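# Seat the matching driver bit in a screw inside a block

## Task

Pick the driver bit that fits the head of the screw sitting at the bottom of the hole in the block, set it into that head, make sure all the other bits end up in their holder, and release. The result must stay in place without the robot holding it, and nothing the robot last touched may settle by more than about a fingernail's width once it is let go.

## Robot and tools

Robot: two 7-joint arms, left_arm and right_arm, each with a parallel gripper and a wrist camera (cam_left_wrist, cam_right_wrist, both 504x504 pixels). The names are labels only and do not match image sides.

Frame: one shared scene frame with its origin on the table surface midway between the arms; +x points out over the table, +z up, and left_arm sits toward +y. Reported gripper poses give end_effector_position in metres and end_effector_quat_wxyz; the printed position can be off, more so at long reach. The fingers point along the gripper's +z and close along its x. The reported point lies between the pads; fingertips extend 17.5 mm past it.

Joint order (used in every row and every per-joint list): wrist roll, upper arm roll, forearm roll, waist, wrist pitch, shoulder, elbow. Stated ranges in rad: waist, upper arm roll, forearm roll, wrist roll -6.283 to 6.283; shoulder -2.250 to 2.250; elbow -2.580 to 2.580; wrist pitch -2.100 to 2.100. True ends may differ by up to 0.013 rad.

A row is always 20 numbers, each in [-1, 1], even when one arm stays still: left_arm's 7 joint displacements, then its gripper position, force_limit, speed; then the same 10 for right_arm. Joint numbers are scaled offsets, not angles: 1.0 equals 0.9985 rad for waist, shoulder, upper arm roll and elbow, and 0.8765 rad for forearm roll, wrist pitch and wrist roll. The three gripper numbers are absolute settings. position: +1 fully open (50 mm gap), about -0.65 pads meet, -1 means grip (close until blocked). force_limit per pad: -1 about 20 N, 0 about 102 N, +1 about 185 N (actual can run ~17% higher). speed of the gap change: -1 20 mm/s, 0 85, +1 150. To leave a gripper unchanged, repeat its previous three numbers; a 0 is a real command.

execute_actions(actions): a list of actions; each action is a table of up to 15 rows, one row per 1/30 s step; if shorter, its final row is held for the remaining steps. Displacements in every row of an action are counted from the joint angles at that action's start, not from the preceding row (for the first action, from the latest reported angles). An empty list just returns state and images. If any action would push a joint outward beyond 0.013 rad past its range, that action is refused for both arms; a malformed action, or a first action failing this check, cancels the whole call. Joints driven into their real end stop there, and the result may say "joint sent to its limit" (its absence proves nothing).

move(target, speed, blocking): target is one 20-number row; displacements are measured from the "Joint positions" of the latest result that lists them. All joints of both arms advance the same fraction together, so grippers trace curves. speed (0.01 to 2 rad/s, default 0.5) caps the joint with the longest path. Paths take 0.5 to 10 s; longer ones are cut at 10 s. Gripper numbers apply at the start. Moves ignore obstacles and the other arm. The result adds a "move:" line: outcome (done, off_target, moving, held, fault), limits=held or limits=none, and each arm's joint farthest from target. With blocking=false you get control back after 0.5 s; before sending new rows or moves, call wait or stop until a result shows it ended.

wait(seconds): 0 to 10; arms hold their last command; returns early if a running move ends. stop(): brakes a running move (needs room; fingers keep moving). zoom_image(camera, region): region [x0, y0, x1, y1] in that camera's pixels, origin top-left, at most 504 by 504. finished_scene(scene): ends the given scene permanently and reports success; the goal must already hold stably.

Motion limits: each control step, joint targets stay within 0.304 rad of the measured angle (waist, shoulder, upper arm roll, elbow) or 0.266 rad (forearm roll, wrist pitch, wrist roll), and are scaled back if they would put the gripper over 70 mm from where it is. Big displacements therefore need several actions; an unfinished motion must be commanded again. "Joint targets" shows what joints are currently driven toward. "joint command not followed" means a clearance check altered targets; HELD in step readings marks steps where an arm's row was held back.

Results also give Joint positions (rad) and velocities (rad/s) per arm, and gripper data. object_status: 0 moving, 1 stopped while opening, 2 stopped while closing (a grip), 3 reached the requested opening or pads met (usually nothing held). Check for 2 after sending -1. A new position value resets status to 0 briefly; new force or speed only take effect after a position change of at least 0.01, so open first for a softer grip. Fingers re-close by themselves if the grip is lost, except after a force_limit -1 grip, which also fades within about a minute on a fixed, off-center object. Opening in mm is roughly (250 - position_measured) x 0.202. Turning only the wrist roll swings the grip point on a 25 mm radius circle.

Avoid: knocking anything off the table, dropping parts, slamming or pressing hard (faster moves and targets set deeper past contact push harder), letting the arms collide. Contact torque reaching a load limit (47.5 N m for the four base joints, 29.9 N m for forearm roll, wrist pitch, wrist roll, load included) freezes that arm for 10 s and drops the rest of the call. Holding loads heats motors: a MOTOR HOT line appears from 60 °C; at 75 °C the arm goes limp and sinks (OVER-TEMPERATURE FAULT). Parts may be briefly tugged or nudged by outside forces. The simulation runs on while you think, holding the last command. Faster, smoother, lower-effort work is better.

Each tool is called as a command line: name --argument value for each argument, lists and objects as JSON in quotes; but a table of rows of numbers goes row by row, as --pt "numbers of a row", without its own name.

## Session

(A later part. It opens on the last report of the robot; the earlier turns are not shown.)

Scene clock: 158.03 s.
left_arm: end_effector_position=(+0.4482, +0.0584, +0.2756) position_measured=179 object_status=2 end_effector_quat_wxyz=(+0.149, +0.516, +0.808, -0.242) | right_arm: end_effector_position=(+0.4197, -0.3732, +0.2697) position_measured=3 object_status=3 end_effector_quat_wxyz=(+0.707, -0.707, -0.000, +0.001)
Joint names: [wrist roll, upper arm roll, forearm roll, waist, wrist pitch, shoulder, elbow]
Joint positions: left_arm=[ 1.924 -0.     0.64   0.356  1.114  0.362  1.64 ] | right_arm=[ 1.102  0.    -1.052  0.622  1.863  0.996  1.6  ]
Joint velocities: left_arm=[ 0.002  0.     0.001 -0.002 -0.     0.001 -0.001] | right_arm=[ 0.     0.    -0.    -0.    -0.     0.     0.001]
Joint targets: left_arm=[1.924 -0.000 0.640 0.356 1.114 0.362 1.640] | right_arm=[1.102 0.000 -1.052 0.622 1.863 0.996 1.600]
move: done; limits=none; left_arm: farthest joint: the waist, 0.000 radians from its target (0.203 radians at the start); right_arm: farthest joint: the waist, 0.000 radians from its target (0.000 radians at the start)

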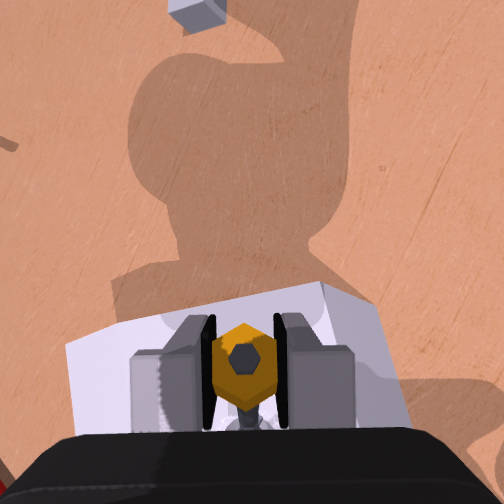

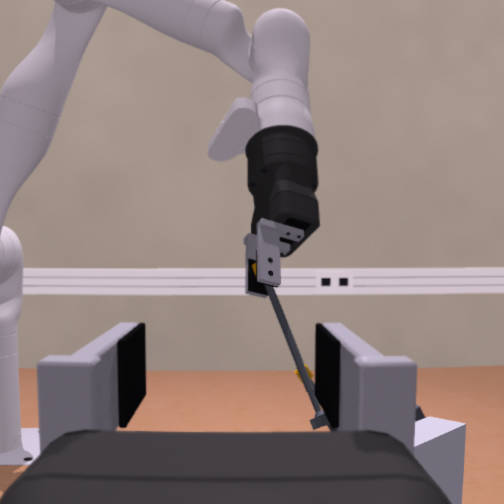

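move --target '[-0.04986,0,0.04139,0.03265,-0.11043,0.09265,0.00747,-0.98,0.5,-0.5, 0,0,0,0,0,0,0,1,-1,1]' --speed 0.12

Scene clock: 160.53 s.
left_arm: end_effector_position=(+0.4650, +0.0399, +0.2324) position_measured=179 object_status=2 end_effector_quat_wxyz=(+0.149, +0.516, +0.808, -0.242) | right_arm: end_effector_position=(+0.4197, -0.3732, +0.2697) position_measured=3 object_status=3 end_effector_quat_wxyz=(+0.707, -0.707, -0.000, +0.001)
Joint names: [wrist roll, upper arm roll, forearm roll, waist, wrist pitch, shoulder, elbow]
Joint positions: left_arm=[ 1.88  -0.     0.676  0.388  1.017  0.454  1.648] | right_arm=[ 1.102  0.    -1.052  0.622  1.863  0.996  1.6  ]
Joint velocities: left_arm=[-0.     0.001 -0.001  0.001 -0.     0.004 -0.   ] | right_arm=[-0.    -0.     0.001 -0.    -0.    -0.     0.   ]
Joint targets: left_arm=[1.880 -0.000 0.676 0.388 1.017 0.454 1.648] | right_arm=[1.102 0.000 -1.052 0.622 1.863 0.996 1.600]
move: done; limits=none; left_arm: farthest joint: the waist, 0.000 radians from its target (0.033 radians at the start); right_arm: farthest joint: the waist, 0.000 radians from its target (0.000 radians at the start)

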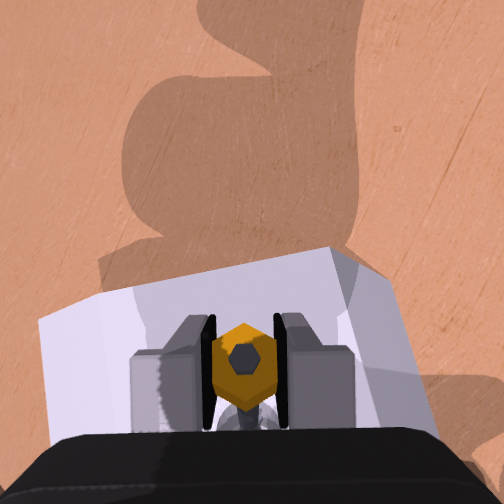

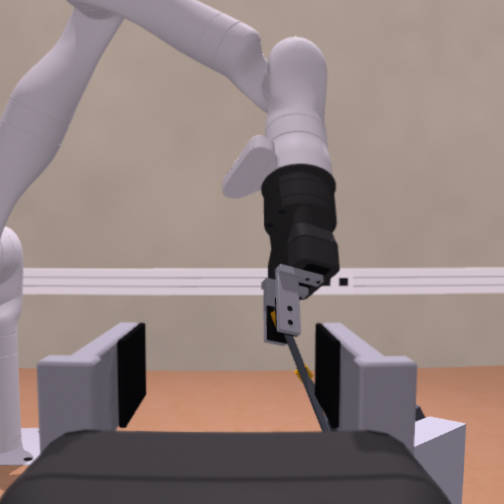

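move --target '[-0.02543,0,0.02288,0.01524,-0.04945,0.04900,-0.00339,-0.98,0.5,-0.5, 0,0,0,0,0,0,0,1,-1,1]' --speed 0.08

zoom_image --camera "cam_left_wrist" --region '[206, 380, 290, 436]'

Scene clock: 162.30 s.
left_arm: end_effector_position=(+0.4734, +0.0307, +0.2108) position_measured=179 object_status=2 end_effector_quat_wxyz=(+0.149, +0.516, +0.808, -0.242) | right_arm: end_effector_position=(+0.4197, -0.3732, +0.2697) position_measured=3 object_status=3 end_effector_quat_wxyz=(+0.707, -0.707, -0.000, +0.001)
Joint names: [wrist roll, upper arm roll, forearm roll, waist, wrist pitch, shoulder, elbow]
Joint positions: left_arm=[ 1.858 -0.     0.696  0.403  0.974  0.503  1.644] | right_arm=[ 1.102  0.    -1.052  0.622  1.863  0.996  1.6  ]
Joint velocities: left_arm=[-0.    -0.     0.     0.001  0.001  0.002  0.   ] | right_arm=[-0.001  0.001 -0.    -0.    -0.     0.    -0.001]
Joint targets: left_arm=[1.858 -0.000 0.696 0.403 0.974 0.503 1.644] | right_arm=[1.102 0.000 -1.052 0.622 1.863 0.996 1.600]
move: done; limits=none; left_arm: farthest joint: the waist, 0.000 radians from its target (0.015 radians at the start); right_arm: farthest joint: the waist, 0.000 radians from its target (0.000 radians at the start)

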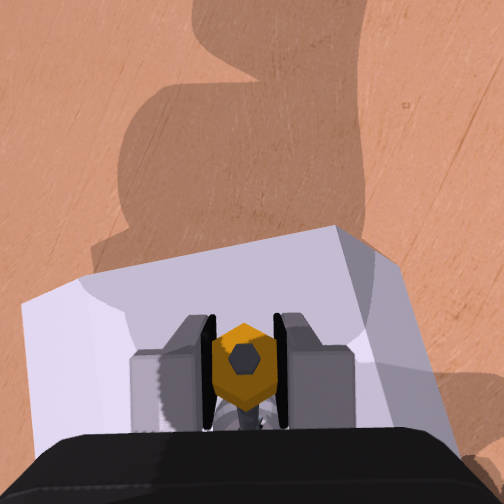

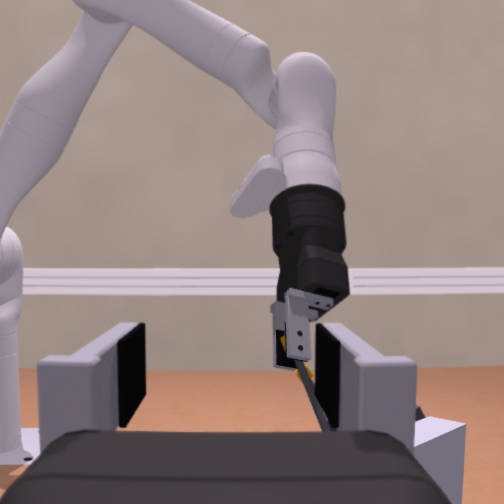

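Region (206, 380, 290, 436) of cam_left_wrist's 504x504 image, scaled by 6.000.

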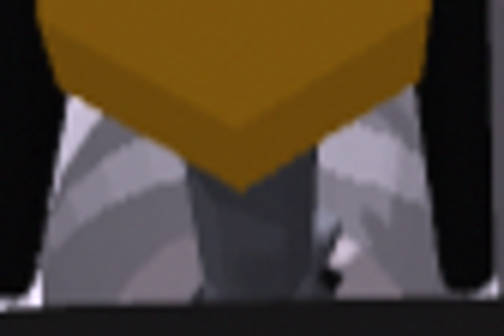

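move --target '[-0.02576,0,0.02432,0.01453,-0.04560,0.05065,-0.00812,-0.98,0.5,-0.5, 0,0,0,0,0,0,0,1,-1,1]' --speed 0.07

zoom_image --camera "cam_left_wrist" --region '[216, 396, 282, 434]'

Scene clock: 163.83 s.
left_arm: end_effector_position=(+0.4818, +0.0214, +0.1892) position_measured=179 object_status=2 end_effector_quat_wxyz=(+0.149, +0.516, +0.808, -0.242) | right_arm: end_effector_position=(+0.4197, -0.3732, +0.2697) position_measured=3 object_status=3 end_effector_quat_wxyz=(+0.707, -0.707, -0.000, +0.001)
Joint names: [wrist roll, upper arm roll, forearm roll, waist, wrist pitch, shoulder, elbow]
Joint positions: left_arm=[ 1.835 -0.     0.717  0.418  0.934  0.553  1.636] | right_arm=[ 1.102  0.    -1.052  0.622  1.863  0.996  1.6  ]
Joint velocities: left_arm=[-0.     0.     0.     0.001 -0.     0.002  0.002] | right_arm=[ 0.001  0.001  0.     0.     0.001 -0.     0.   ]
Joint targets: left_arm=[1.835 -0.000 0.717 0.418 0.934 0.553 1.636] | right_arm=[1.102 0.000 -1.052 0.622 1.863 0.996 1.600]
move: done; limits=none; left_arm: farthest joint: the waist, 0.000 radians from its target (0.014 radians at the start); right_arm: farthest joint: the waist, 0.000 radians from its target (0.000 radians at the start)

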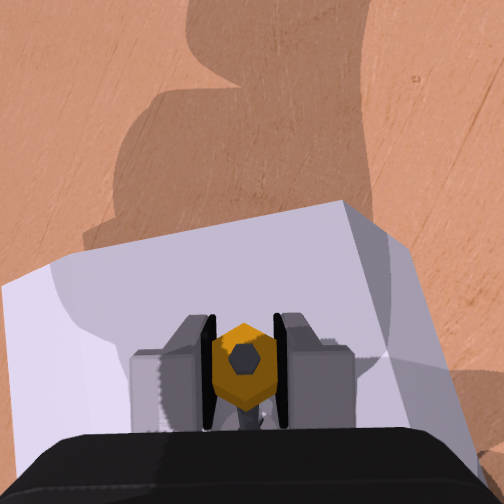

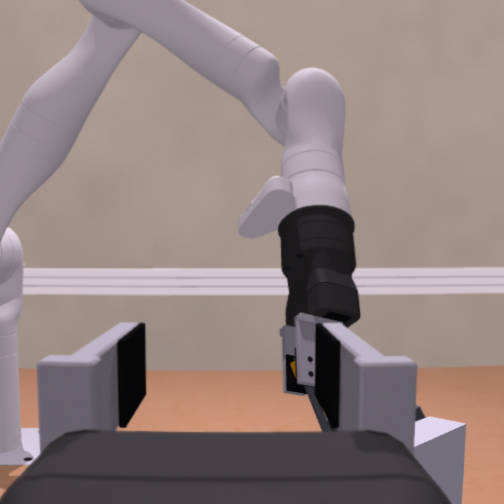

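Region (216, 396, 282, 434) of cam_left_wrist's 504x504 image, scaled by 7.636; it fills the top 290 rows of this view, and the rest is white.

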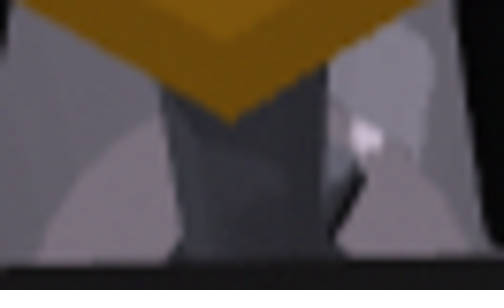

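zoom_image --camera "cam_left_wrist" --region '[250, 406, 276, 432]'

Region (250, 406, 276, 432) of cam_left_wrist's 504x504 image, scaled by 19.385.

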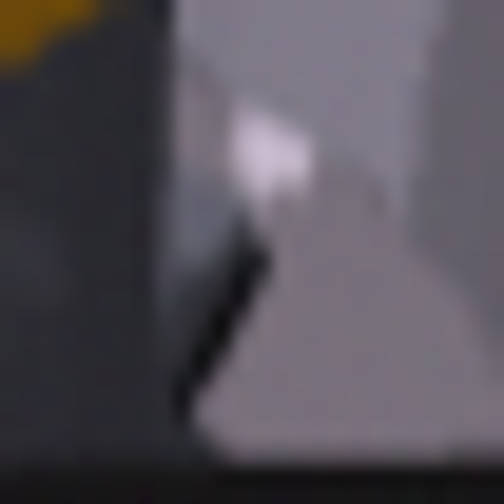

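move --target '[-0.00312,0,0.00304,0.00168,-0.00515,0.00630,-0.00137,-0.98,0.5,-0.5, 0,0,0,0,0,0,0,1,-1,1]' --speed 0.02

zoom_image --camera "cam_left_wrist" --region '[250, 406, 276, 432]'

Scene clock: 166.13 s.
left_arm: end_effector_position=(+0.4829, +0.0203, +0.1866) position_measured=179 object_status=2 end_effector_quat_wxyz=(+0.149, +0.516, +0.808, -0.242) | right_arm: end_effector_position=(+0.4197, -0.3732, +0.2697) position_measured=3 object_status=3 end_effector_quat_wxyz=(+0.707, -0.707, -0.000, +0.001)
Joint names: [wrist roll, upper arm roll, forearm roll, waist, wrist pitch, shoulder, elbow]
Joint positions: left_arm=[ 1.832 -0.     0.72   0.419  0.929  0.559  1.635] | right_arm=[ 1.102  0.    -1.052  0.622  1.863  0.996  1.6  ]
Joint velocities: left_arm=[-0.002 -0.    -0.     0.001 -0.001 -0.001  0.002] | right_arm=[-0.     0.    -0.001 -0.001  0.    -0.     0.001]
Joint targets: left_arm=[1.832 -0.000 0.720 0.419 0.929 0.559 1.635] | right_arm=[1.102 0.000 -1.052 0.622 1.863 0.996 1.600]
move: done; limits=none; left_arm: farthest joint: the waist, 0.000 radians from its target (0.002 radians at the start); right_arm: farthest joint: the waist, 0.000 radians from its target (0.000 radians at the start)

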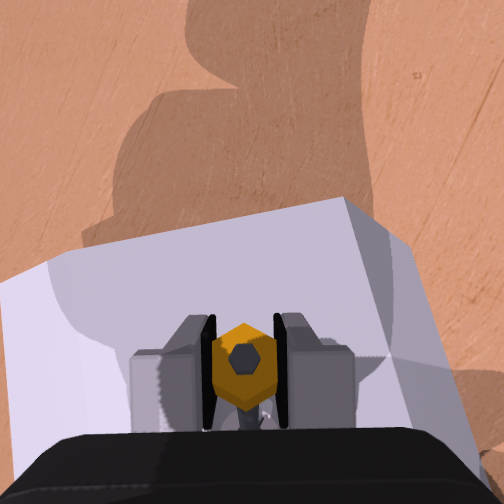

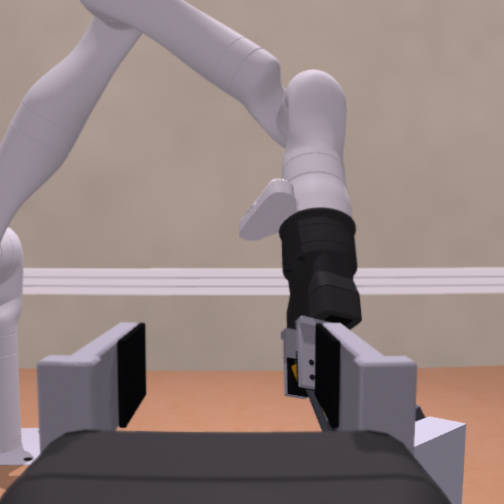

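Region (250, 406, 276, 432) of cam_left_wrist's 504x504 image, scaled by 19.385.

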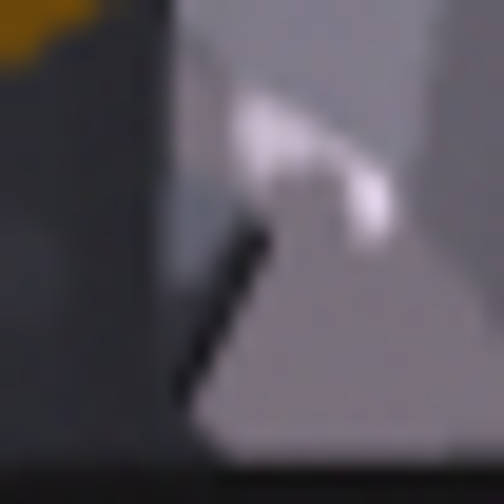

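move --target '[-0.00312,0,0.00304,0.00168,-0.00515,0.00630,-0.00137,-0.98,0.5,-0.5, 0,0,0,0,0,0,0,1,-1,1]' --speed 0.015

zoom_image --camera "cam_left_wrist" --region '[250, 406, 276, 432]'

Scene clock: 167.20 s.
left_arm: end_effector_position=(+0.4839, +0.0191, +0.1839) position_measured=179 object_status=2 end_effector_quat_wxyz=(+0.149, +0.516, +0.808, -0.242) | right_arm: end_effector_position=(+0.4197, -0.3732, +0.2697) position_measured=3 object_status=3 end_effector_quat_wxyz=(+0.707, -0.707, -0.000, +0.001)
Joint names: [wrist roll, upper arm roll, forearm roll, waist, wrist pitch, shoulder, elbow]
Joint positions: left_arm=[ 1.83  -0.     0.723  0.421  0.925  0.566  1.633] | right_arm=[ 1.102  0.    -1.052  0.622  1.863  0.996  1.6  ]
Joint velocities: left_arm=[ 0.001 -0.     0.     0.001  0.     0.001  0.   ] | right_arm=[ 0.001  0.    -0.     0.     0.001 -0.    -0.   ]
Joint targets: left_arm=[1.830 -0.000 0.723 0.421 0.925 0.566 1.633] | right_arm=[1.102 0.000 -1.052 0.622 1.863 0.996 1.600]
move: done; limits=none; left_arm: farthest joint: the waist, 0.000 radians from its target (0.001 radians at the start); right_arm: farthest joint: the waist, 0.000 radians from its target (0.000 radians at the start)

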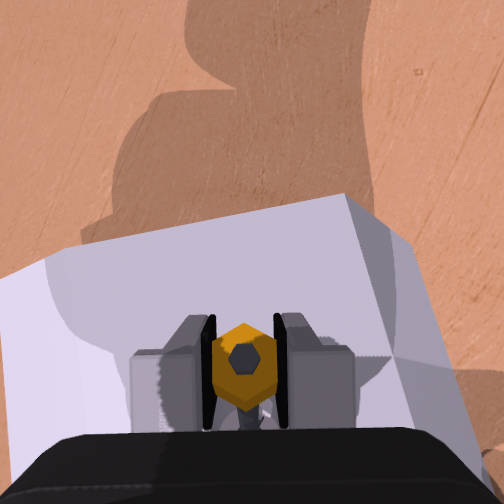

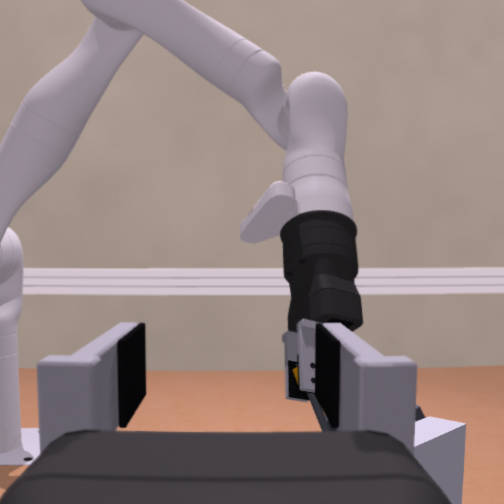

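Region (250, 406, 276, 432) of cam_left_wrist's 504x504 image, scaled by 19.385.

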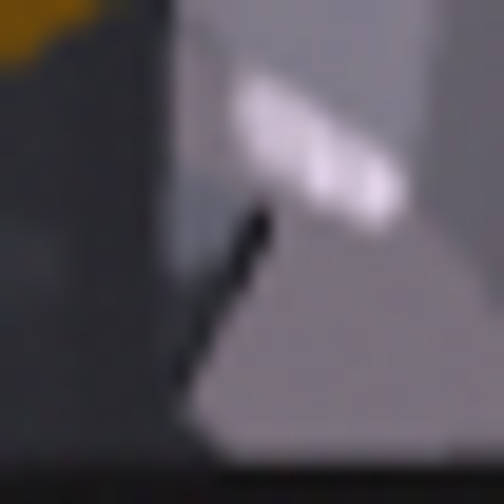

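move --target '[-0.00260,0,0.00256,0.00138,-0.00420,0.00528,-0.00124,-0.98,0.5,-0.5, 0,0,0,0,0,0,0,1,-1,1]' --speed 0.012

zoom_image --camera "cam_left_wrist" --region '[250, 406, 276, 432]'

Scene clock: 168.33 s.
left_arm: end_effector_position=(+0.4847, +0.0181, +0.1818) position_measured=179 object_status=2 end_effector_quat_wxyz=(+0.149, +0.516, +0.808, -0.242) | right_arm: end_effector_position=(+0.4197, -0.3732, +0.2697) position_measured=3 object_status=3 end_effector_quat_wxyz=(+0.707, -0.707, -0.000, +0.001)
Joint names: [wrist roll, upper arm roll, forearm roll, waist, wrist pitch, shoulder, elbow]
Joint positions: left_arm=[ 1.827 -0.     0.725  0.423  0.921  0.571  1.632] | right_arm=[ 1.102  0.    -1.052  0.622  1.863  0.996  1.6  ]
Joint velocities: left_arm=[ 0.     0.    -0.001  0.    -0.    -0.     0.   ] | right_arm=[ 0.    -0.     0.001 -0.    -0.     0.     0.   ]
Joint targets: left_arm=[1.827 -0.000 0.725 0.422 0.921 0.571 1.632] | right_arm=[1.102 0.000 -1.052 0.622 1.863 0.996 1.600]
move: done; limits=none; left_arm: farthest joint: the waist, 0.000 radians from its target (0.001 radians at the start); right_arm: farthest joint: the waist, 0.000 radians from its target (0.000 radians at the start)

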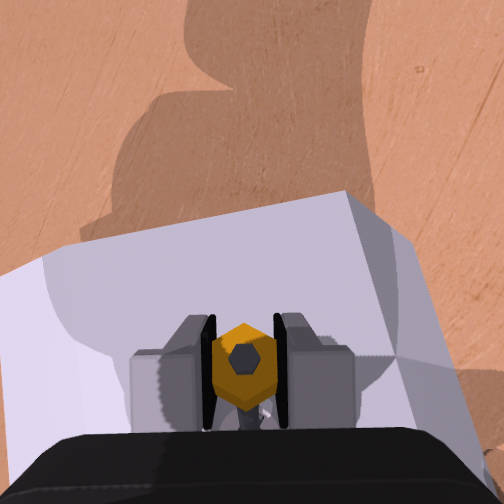

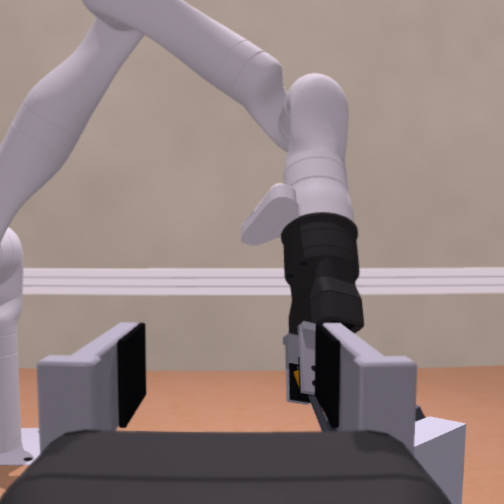

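Region (250, 406, 276, 432) of cam_left_wrist's 504x504 image, scaled by 19.385.

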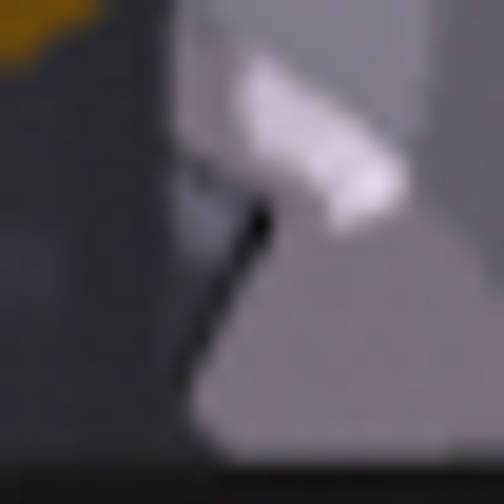

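move --target '[-0.00208,0,0.00205,0.00110,-0.00336,0.00420,-0.00100,-0.98,0.5,-0.5, 0,0,0,0,0,0,0,1,-1,1]' --speed 0.01

zoom_image --camera "cam_left_wrist" --region '[250, 406, 276, 432]'

Scene clock: 169.47 s.
left_arm: end_effector_position=(+0.4854, +0.0174, +0.1800) position_measured=179 object_status=2 end_effector_quat_wxyz=(+0.149, +0.516, +0.808, -0.242) | right_arm: end_effector_position=(+0.4197, -0.3732, +0.2697) position_measured=3 object_status=3 end_effector_quat_wxyz=(+0.707, -0.707, -0.000, +0.001)
Joint names: [wrist roll, upper arm roll, forearm roll, waist, wrist pitch, shoulder, elbow]
Joint positions: left_arm=[ 1.825 -0.     0.727  0.424  0.918  0.575  1.631] | right_arm=[ 1.102  0.    -1.052  0.622  1.863  0.996  1.6  ]
Joint velocities: left_arm=[ 0.     0.    -0.    -0.    -0.    -0.    -0.001] | right_arm=[-0.     0.001 -0.001 -0.     0.     0.    -0.001]
Joint targets: left_arm=[1.825 -0.000 0.727 0.424 0.918 0.575 1.631] | right_arm=[1.102 0.000 -1.052 0.622 1.863 0.996 1.600]
move: done; limits=none; left_arm: farthest joint: the waist, 0.000 radians from its target (0.002 radians at the start); right_arm: farthest joint: the waist, 0.000 radians from its target (0.000 radians at the start)

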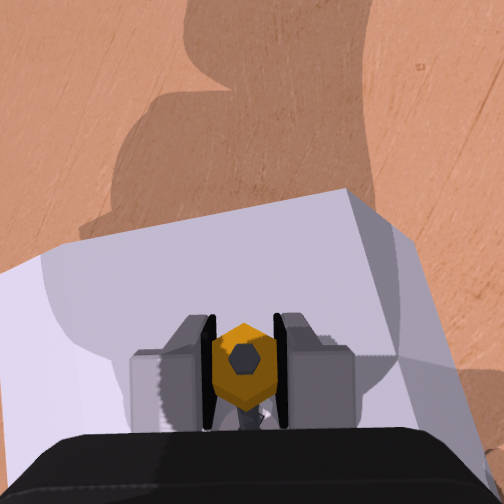

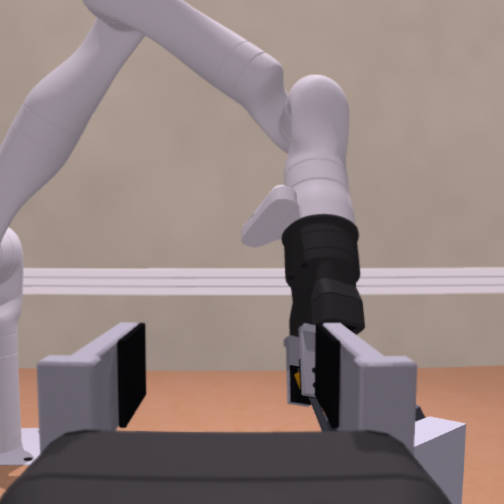

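Region (250, 406, 276, 432) of cam_left_wrist's 504x504 image, scaled by 19.385.

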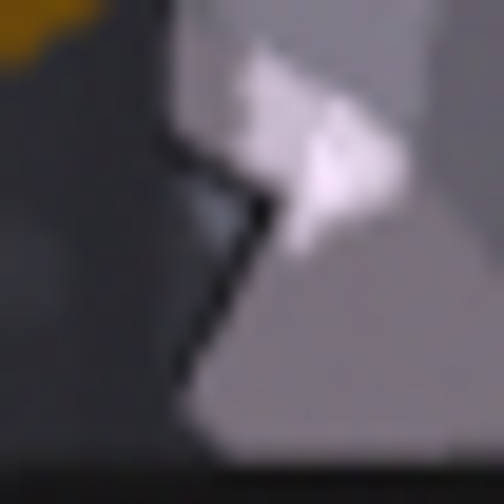

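move --target '[-0.00156,0,0.00154,0.00083,-0.00252,0.00315,-0.00075,-0.98,0.5,-0.5, 0,0,0,0,0,0,0,1,-1,1]' --speed 0.01

zoom_image --camera "cam_left_wrist" --region '[250, 406, 276, 432]'

Scene clock: 170.57 s.
left_arm: end_effector_position=(+0.4859, +0.0168, +0.1787) position_measured=179 object_status=2 end_effector_quat_wxyz=(+0.149, +0.516, +0.808, -0.242) | right_arm: end_effector_position=(+0.4197, -0.3732, +0.2697) position_measured=3 object_status=3 end_effector_quat_wxyz=(+0.707, -0.707, -0.000, +0.001)
Joint names: [wrist roll, upper arm roll, forearm roll, waist, wrist pitch, shoulder, elbow]
Joint positions: left_arm=[ 1.824 -0.     0.728  0.424  0.916  0.578  1.63 ] | right_arm=[ 1.102  0.    -1.052  0.622  1.863  0.996  1.6  ]
Joint velocities: left_arm=[-0.002  0.    -0.    -0.001  0.     0.002 -0.002] | right_arm=[-0.     0.     0.001  0.    -0.     0.    -0.001]
Joint targets: left_arm=[1.824 -0.000 0.728 0.424 0.916 0.578 1.630] | right_arm=[1.102 0.000 -1.052 0.622 1.863 0.996 1.600]
move: done; limits=none; left_arm: farthest joint: the waist, 0.000 radians from its target (0.001 radians at the start); right_arm: farthest joint: the waist, 0.000 radians from its target (0.000 radians at the start)

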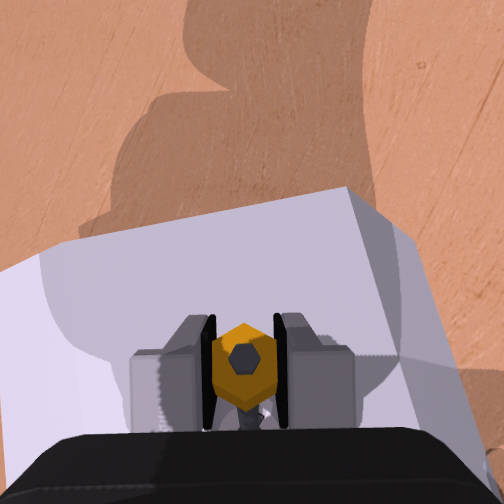

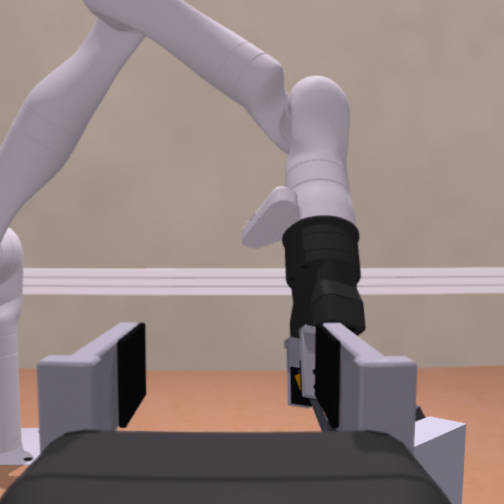

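Region (250, 406, 276, 432) of cam_left_wrist's 504x504 image, scaled by 19.385.

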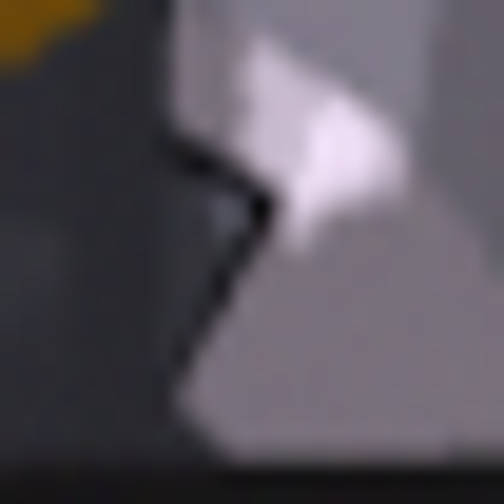

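move --target '[-0.00156,0,0.00154,0.00083,-0.00252,0.00315,-0.00075,-0.98,0.5,-0.5, 0,0,0,0,0,0,0,1,-1,1]' --speed 0.01

zoom_image --camera "cam_left_wrist" --region '[250, 406, 276, 432]'

Scene clock: 171.70 s.
left_arm: end_effector_position=(+0.4864, +0.0162, +0.1774) position_measured=179 object_status=2 end_effector_quat_wxyz=(+0.149, +0.516, +0.808, -0.242) | right_arm: end_effector_position=(+0.4197, -0.3732, +0.2697) position_measured=3 object_status=3 end_effector_quat_wxyz=(+0.707, -0.707, -0.000, +0.001)
Joint names: [wrist roll, upper arm roll, forearm roll, waist, wrist pitch, shoulder, elbow]
Joint positions: left_arm=[ 1.823 -0.     0.729  0.425  0.914  0.581  1.63 ] | right_arm=[ 1.102  0.    -1.052  0.622  1.863  0.996  1.6  ]
Joint velocities: left_arm=[ 0.     0.    -0.001 -0.     0.     0.001  0.001] | right_arm=[ 0.001  0.     0.002  0.     0.    -0.    -0.   ]
Joint targets: left_arm=[1.823 -0.000 0.729 0.425 0.914 0.581 1.630] | right_arm=[1.102 0.000 -1.052 0.622 1.863 0.996 1.600]
move: done; limits=none; left_arm: farthest joint: the waist, 0.000 radians from its target (0.000 radians at the start); right_arm: farthest joint: the waist, 0.000 radians from its target (0.000 radians at the start)

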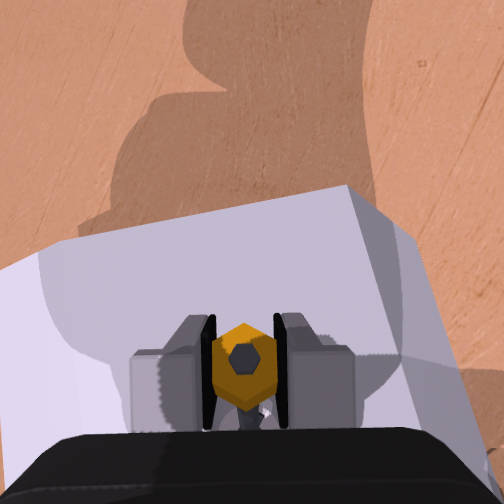

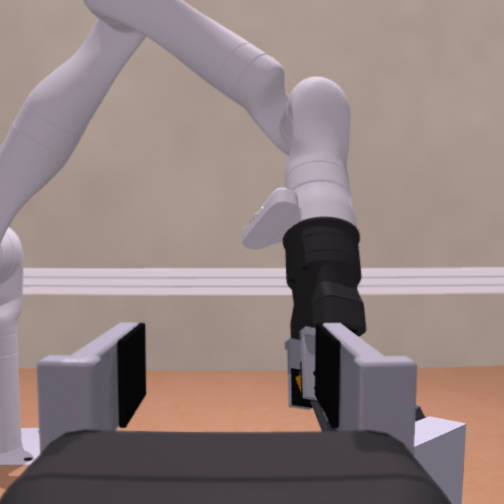

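Region (250, 406, 276, 432) of cam_left_wrist's 504x504 image, scaled by 19.385.

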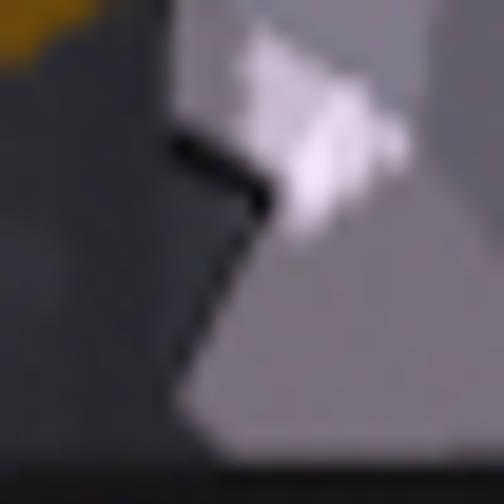

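move --target '[-0.00156,0,0.00154,0.00083,-0.00252,0.00315,-0.00078,-0.98,0.5,-0.5, 0,0,0,0,0,0,0,1,-1,1]' --speed 0.01

zoom_image --camera "cam_left_wrist" --region '[250, 406, 276, 432]'

Scene clock: 172.77 s.
left_arm: end_effector_position=(+0.4869, +0.0157, +0.1761) position_measured=179 object_status=2 end_effector_quat_wxyz=(+0.149, +0.516, +0.808, -0.242) | right_arm: end_effector_position=(+0.4197, -0.3732, +0.2697) position_measured=3 object_status=3 end_effector_quat_wxyz=(+0.707, -0.707, -0.000, +0.001)
Joint names: [wrist roll, upper arm roll, forearm roll, waist, wrist pitch, shoulder, elbow]
Joint positions: left_arm=[ 1.821 -0.     0.731  0.426  0.912  0.584  1.629] | right_arm=[ 1.102  0.    -1.052  0.622  1.863  0.996  1.6  ]
Joint velocities: left_arm=[-0.003  0.001 -0.     0.001  0.     0.002 -0.   ] | right_arm=[-0.     0.001  0.001 -0.    -0.    -0.    -0.   ]
Joint targets: left_arm=[1.821 -0.000 0.731 0.426 0.912 0.584 1.629] | right_arm=[1.102 0.000 -1.052 0.622 1.863 0.996 1.600]
move: done; limits=none; left_arm: farthest joint: the waist, 0.000 radians from its target (0.001 radians at the start); right_arm: farthest joint: the waist, 0.000 radians from its target (0.000 radians at the start)

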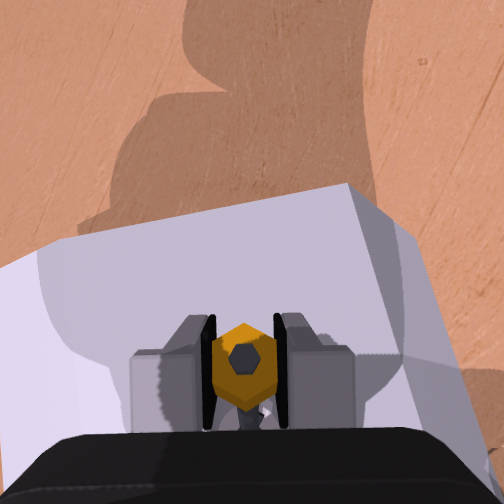

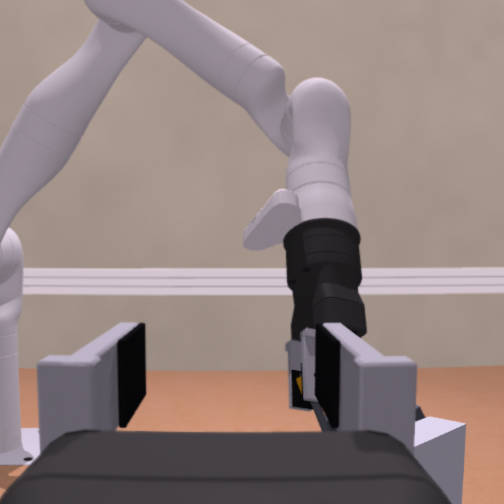

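Region (250, 406, 276, 432) of cam_left_wrist's 504x504 image, scaled by 19.385.

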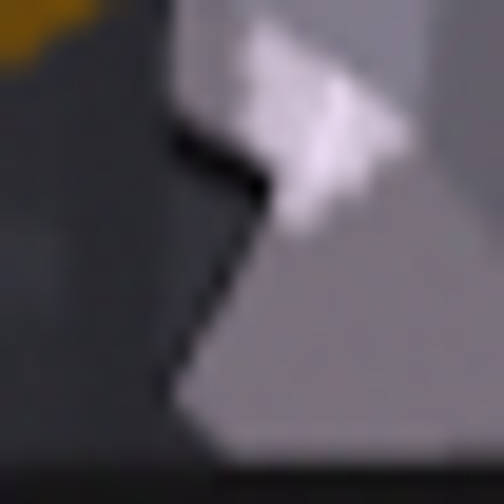

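move --target '[-0.00156,0,0.00154,0.00083,-0.00250,0.00315,-0.00080,-0.98,0.5,-0.5, 0,0,0,0,0,0,0,1,-1,1]' --speed 0.01

zoom_image --camera "cam_left_wrist" --region '[250, 406, 276, 432]'

Scene clock: 173.87 s.
left_arm: end_effector_position=(+0.4869, +0.0156, +0.1760) position_measured=179 object_status=2 end_effector_quat_wxyz=(+0.149, +0.517, +0.808, -0.242) | right_arm: end_effector_position=(+0.4197, -0.3732, +0.2697) position_measured=3 object_status=3 end_effector_quat_wxyz=(+0.707, -0.707, -0.000, +0.001)
Joint names: [wrist roll, upper arm roll, forearm roll, waist, wrist pitch, shoulder, elbow]
Joint positions: left_arm=[ 1.82  -0.     0.732  0.426  0.912  0.585  1.629] | right_arm=[ 1.102  0.    -1.052  0.622  1.863  0.996  1.6  ]
Joint velocities: left_arm=[-0.001 -0.    -0.001 -0.     0.     0.003  0.   ] | right_arm=[ 0.  0.  0.  0.  0. -0.  0.]
Joint targets: left_arm=[1.820 -0.000 0.732 0.427 0.909 0.588 1.628] | right_arm=[1.102 0.000 -1.052 0.622 1.863 0.996 1.600]
move: done; limits=none; left_arm: farthest joint: the shoulder, 0.002 radians from its target (0.003 radians at the start); right_arm: farthest joint: the waist, 0.000 radians from its target (0.000 radians at the start)

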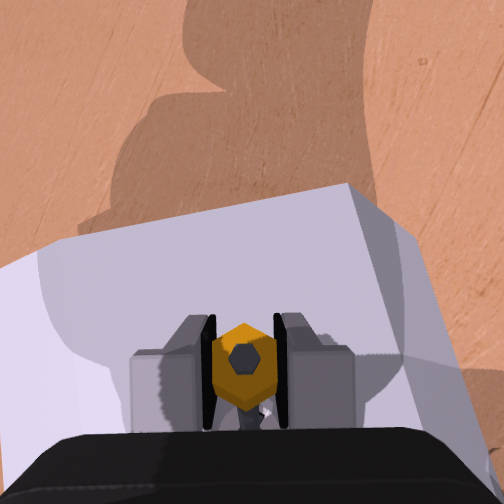

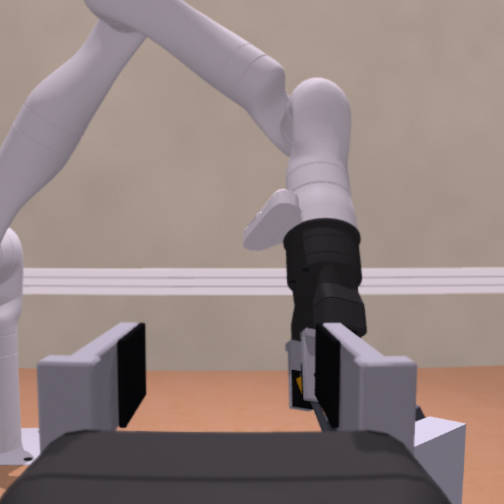

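Region (250, 406, 276, 432) of cam_left_wrist's 504x504 image, scaled by 19.385.

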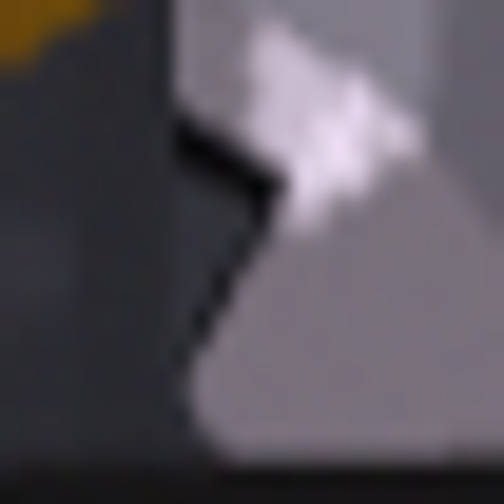

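execute_actions --actions '[[[0,0,0,0,0,0,0,1,-1,-0.75, 0,0,0,0,0,0,0,1,-1,1]],[[0,0,0,0,0,0,0,1,-1,-0.75, 0,0,0,0,0,0,0,1,-1,1]]]'

Scene clock: 176.90 s.
left_arm: end_effector_position=(+0.4869, +0.0157, +0.1759) position_measured=4 object_status=0 end_effector_quat_wxyz=(+0.149, +0.517, +0.808, -0.242) | right_arm: end_effector_position=(+0.4197, -0.3732, +0.2697) position_measured=3 object_status=3 end_effector_quat_wxyz=(+0.707, -0.707, -0.000, +0.001)
Joint names: [wrist roll, upper arm roll, forearm roll, waist, wrist pitch, shoulder, elbow]
Joint positions: left_arm=[ 1.82  -0.     0.731  0.426  0.912  0.585  1.629] | right_arm=[ 1.102  0.    -1.052  0.622  1.863  0.996  1.6  ]
Joint velocities: left_arm=[ 0.002  0.    -0.001 -0.    -0.001 -0.     0.002] | right_arm=[-0.    -0.    -0.001 -0.    -0.     0.     0.   ]
Joint targets: left_arm=[1.820 -0.000 0.732 0.426 0.912 0.585 1.629] | right_arm=[1.102 0.000 -1.052 0.622 1.863 0.996 1.600]
Step readings (joint positions; steps 1 to 15: 1st action; 16 to 30: 2nd action):
0: left_arm=[1.820 -0.000 0.732 0.426 0.912 0.585 1.629] | right_arm=[1.102 0.000 -1.052 0.622 1.863 0.996 1.600]
1: left_arm=[1.820 -0.000 0.732 0.426 0.911 0.584 1.629] | right_arm=[1.102 0.000 -1.052 0.622 1.863 0.996 1.600]
2: left_arm=[1.820 -0.000 0.731 0.426 0.912 0.584 1.629] | right_arm=[1.102 0.000 -1.052 0.622 1.863 0.996 1.600]
4: left_arm=[1.820 -0.000 0.732 0.426 0.912 0.584 1.629] | right_arm=[1.102 0.000 -1.052 0.622 1.863 0.996 1.600]
8: left_arm=[1.820 -0.000 0.732 0.426 0.912 0.585 1.629] | right_arm=[1.102 0.000 -1.052 0.622 1.863 0.996 1.600]
15: left_arm=[1.820 -0.000 0.732 0.426 0.912 0.585 1.629] | right_arm=[1.102 0.000 -1.052 0.622 1.863 0.996 1.600]
16: left_arm=[1.820 -0.000 0.732 0.426 0.912 0.585 1.629] | right_arm=[1.102 0.000 -1.052 0.622 1.863 0.996 1.600]
17: left_arm=[1.820 -0.000 0.731 0.426 0.912 0.585 1.629] | right_arm=[1.102 0.000 -1.052 0.622 1.863 0.996 1.600]
19: left_arm=[1.820 -0.000 0.731 0.426 0.912 0.585 1.629] | right_arm=[1.102 0.000 -1.052 0.622 1.863 0.996 1.600]
23: left_arm=[1.820 -0.000 0.731 0.426 0.912 0.585 1.629] | right_arm=[1.102 0.000 -1.052 0.622 1.863 0.996 1.600]
30: Joint positions above

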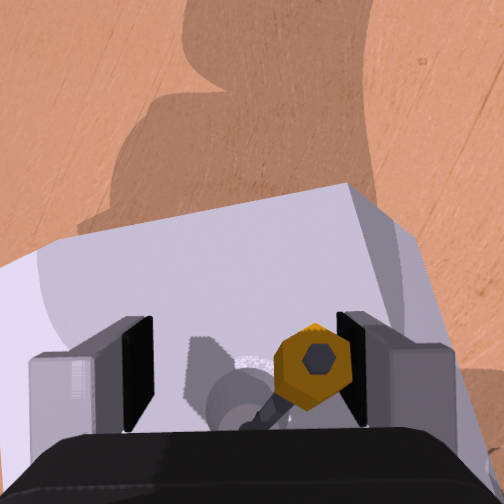

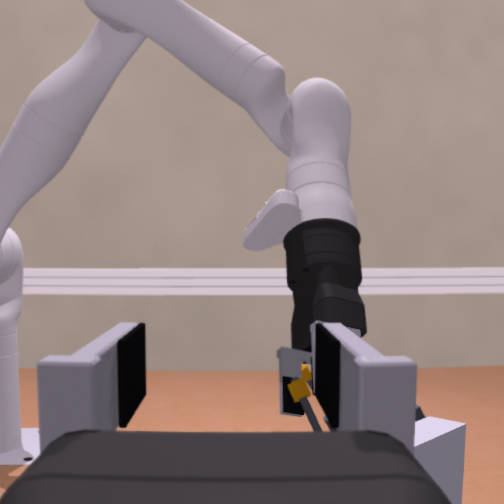

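move --target '[0,0,0,-0.0122,0,-0.0008,0.0191,1,-1,-0.75, 0,0,0,0,0,0,0,1,-1,1]' --speed 0.04

Scene clock: 180.47 s.
left_arm: end_effector_position=(+0.4826, +0.0232, +0.1710) position_measured=3 object_status=3 end_effector_quat_wxyz=(+0.142, +0.510, +0.813, -0.244) | right_arm: end_effector_position=(+0.4197, -0.3732, +0.2697) position_measured=3 object_status=3 end_effector_quat_wxyz=(+0.707, -0.707, -0.000, +0.001)
Joint names: [wrist roll, upper arm roll, forearm roll, waist, wrist pitch, shoulder, elbow]
Joint positions: left_arm=[ 1.82  -0.     0.731  0.414  0.912  0.584  1.648] | right_arm=[ 1.102  0.    -1.052  0.622  1.863  0.996  1.6  ]
Joint velocities: left_arm=[-0.001  0.     0.    -0.001 -0.001  0.001 -0.001] | right_arm=[ 0.001  0.     0.001 -0.     0.     0.     0.   ]
Joint targets: left_arm=[1.820 -0.000 0.731 0.414 0.912 0.584 1.648] | right_arm=[1.102 0.000 -1.052 0.622 1.863 0.996 1.600]
move: done; limits=none; left_arm: farthest joint: the waist, 0.000 radians from its target (0.012 radians at the start); right_arm: farthest joint: the waist, 0.000 radians from its target (0.000 radians at the start)

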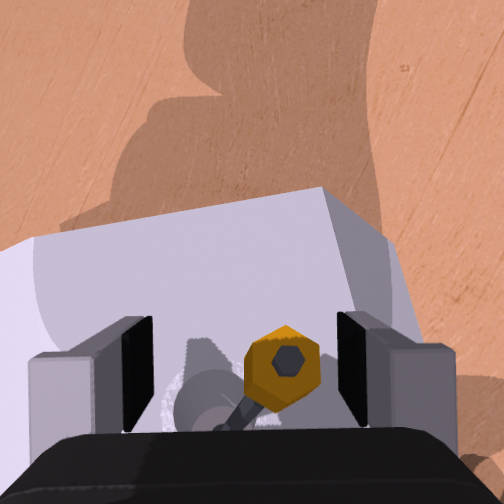

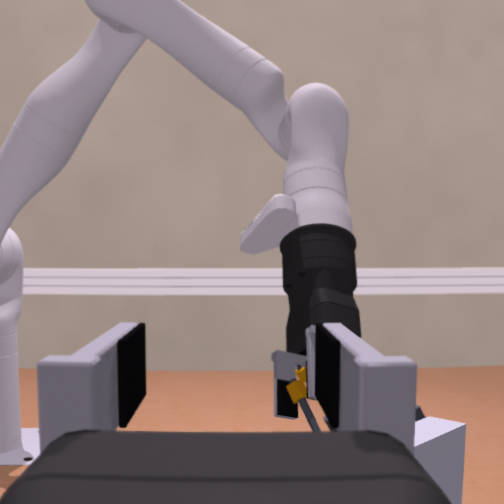

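move --target '[0.4866,0,-0.3843,0.1732,-0.4275,-0.3479,0.2664,1,-1,-0.75, 0,0,0,0,0,0,0,1,-1,1]' --speed 0.5

zoom_image --camera "cam_left_wrist" --region '[190, 262, 280, 352]'

Scene clock: 182.40 s.
left_arm: end_effector_position=(+0.4610, +0.0484, +0.2325) position_measured=3 object_status=3 end_effector_quat_wxyz=(+0.246, +0.477, +0.840, -0.081) | right_arm: end_effector_position=(+0.4197, -0.3732, +0.2697) position_measured=3 object_status=3 end_effector_quat_wxyz=(+0.707, -0.707, -0.000, +0.001)
Joint names: [wrist roll, upper arm roll, forearm roll, waist, wrist pitch, shoulder, elbow]
Joint positions: left_arm=[ 2.246 -0.     0.395  0.587  0.537  0.237  1.914] | right_arm=[ 1.102  0.    -1.052  0.622  1.863  0.996  1.6  ]
Joint velocities: left_arm=[ 0.    -0.     0.     0.002 -0.    -0.004 -0.   ] | right_arm=[-0.001  0.    -0.001  0.001  0.     0.     0.   ]
Joint targets: left_arm=[2.246 -0.000 0.395 0.587 0.537 0.237 1.914] | right_arm=[1.102 0.000 -1.052 0.622 1.863 0.996 1.600]
move: done; limits=none; left_arm: farthest joint: the shoulder, 0.001 radians from its target (0.348 radians at the start); right_arm: farthest joint: the waist, 0.000 radians from its target (0.000 radians at the start)

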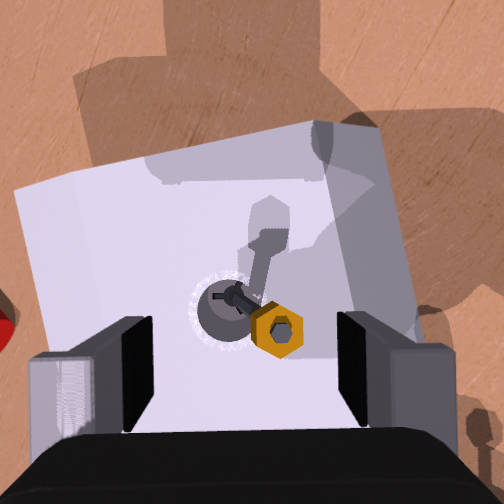

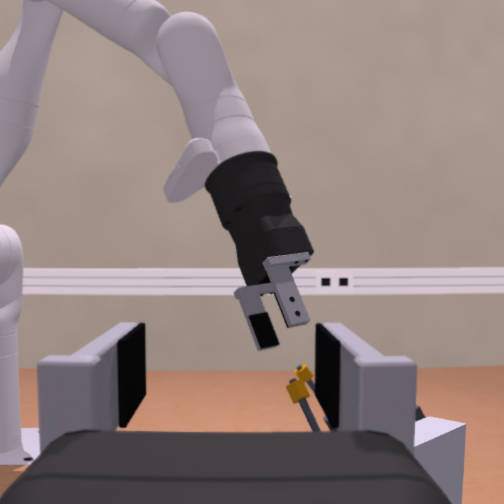

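Region (190, 262, 280, 352) of cam_left_wrist's 504x504 image, scaled by 5.600.

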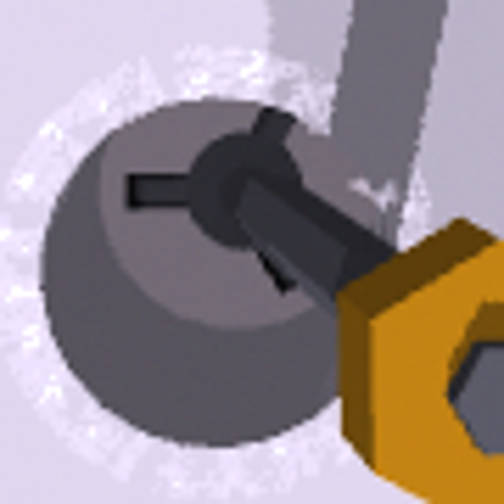

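finished_scene --scene 1

The scene is finished: the task was done.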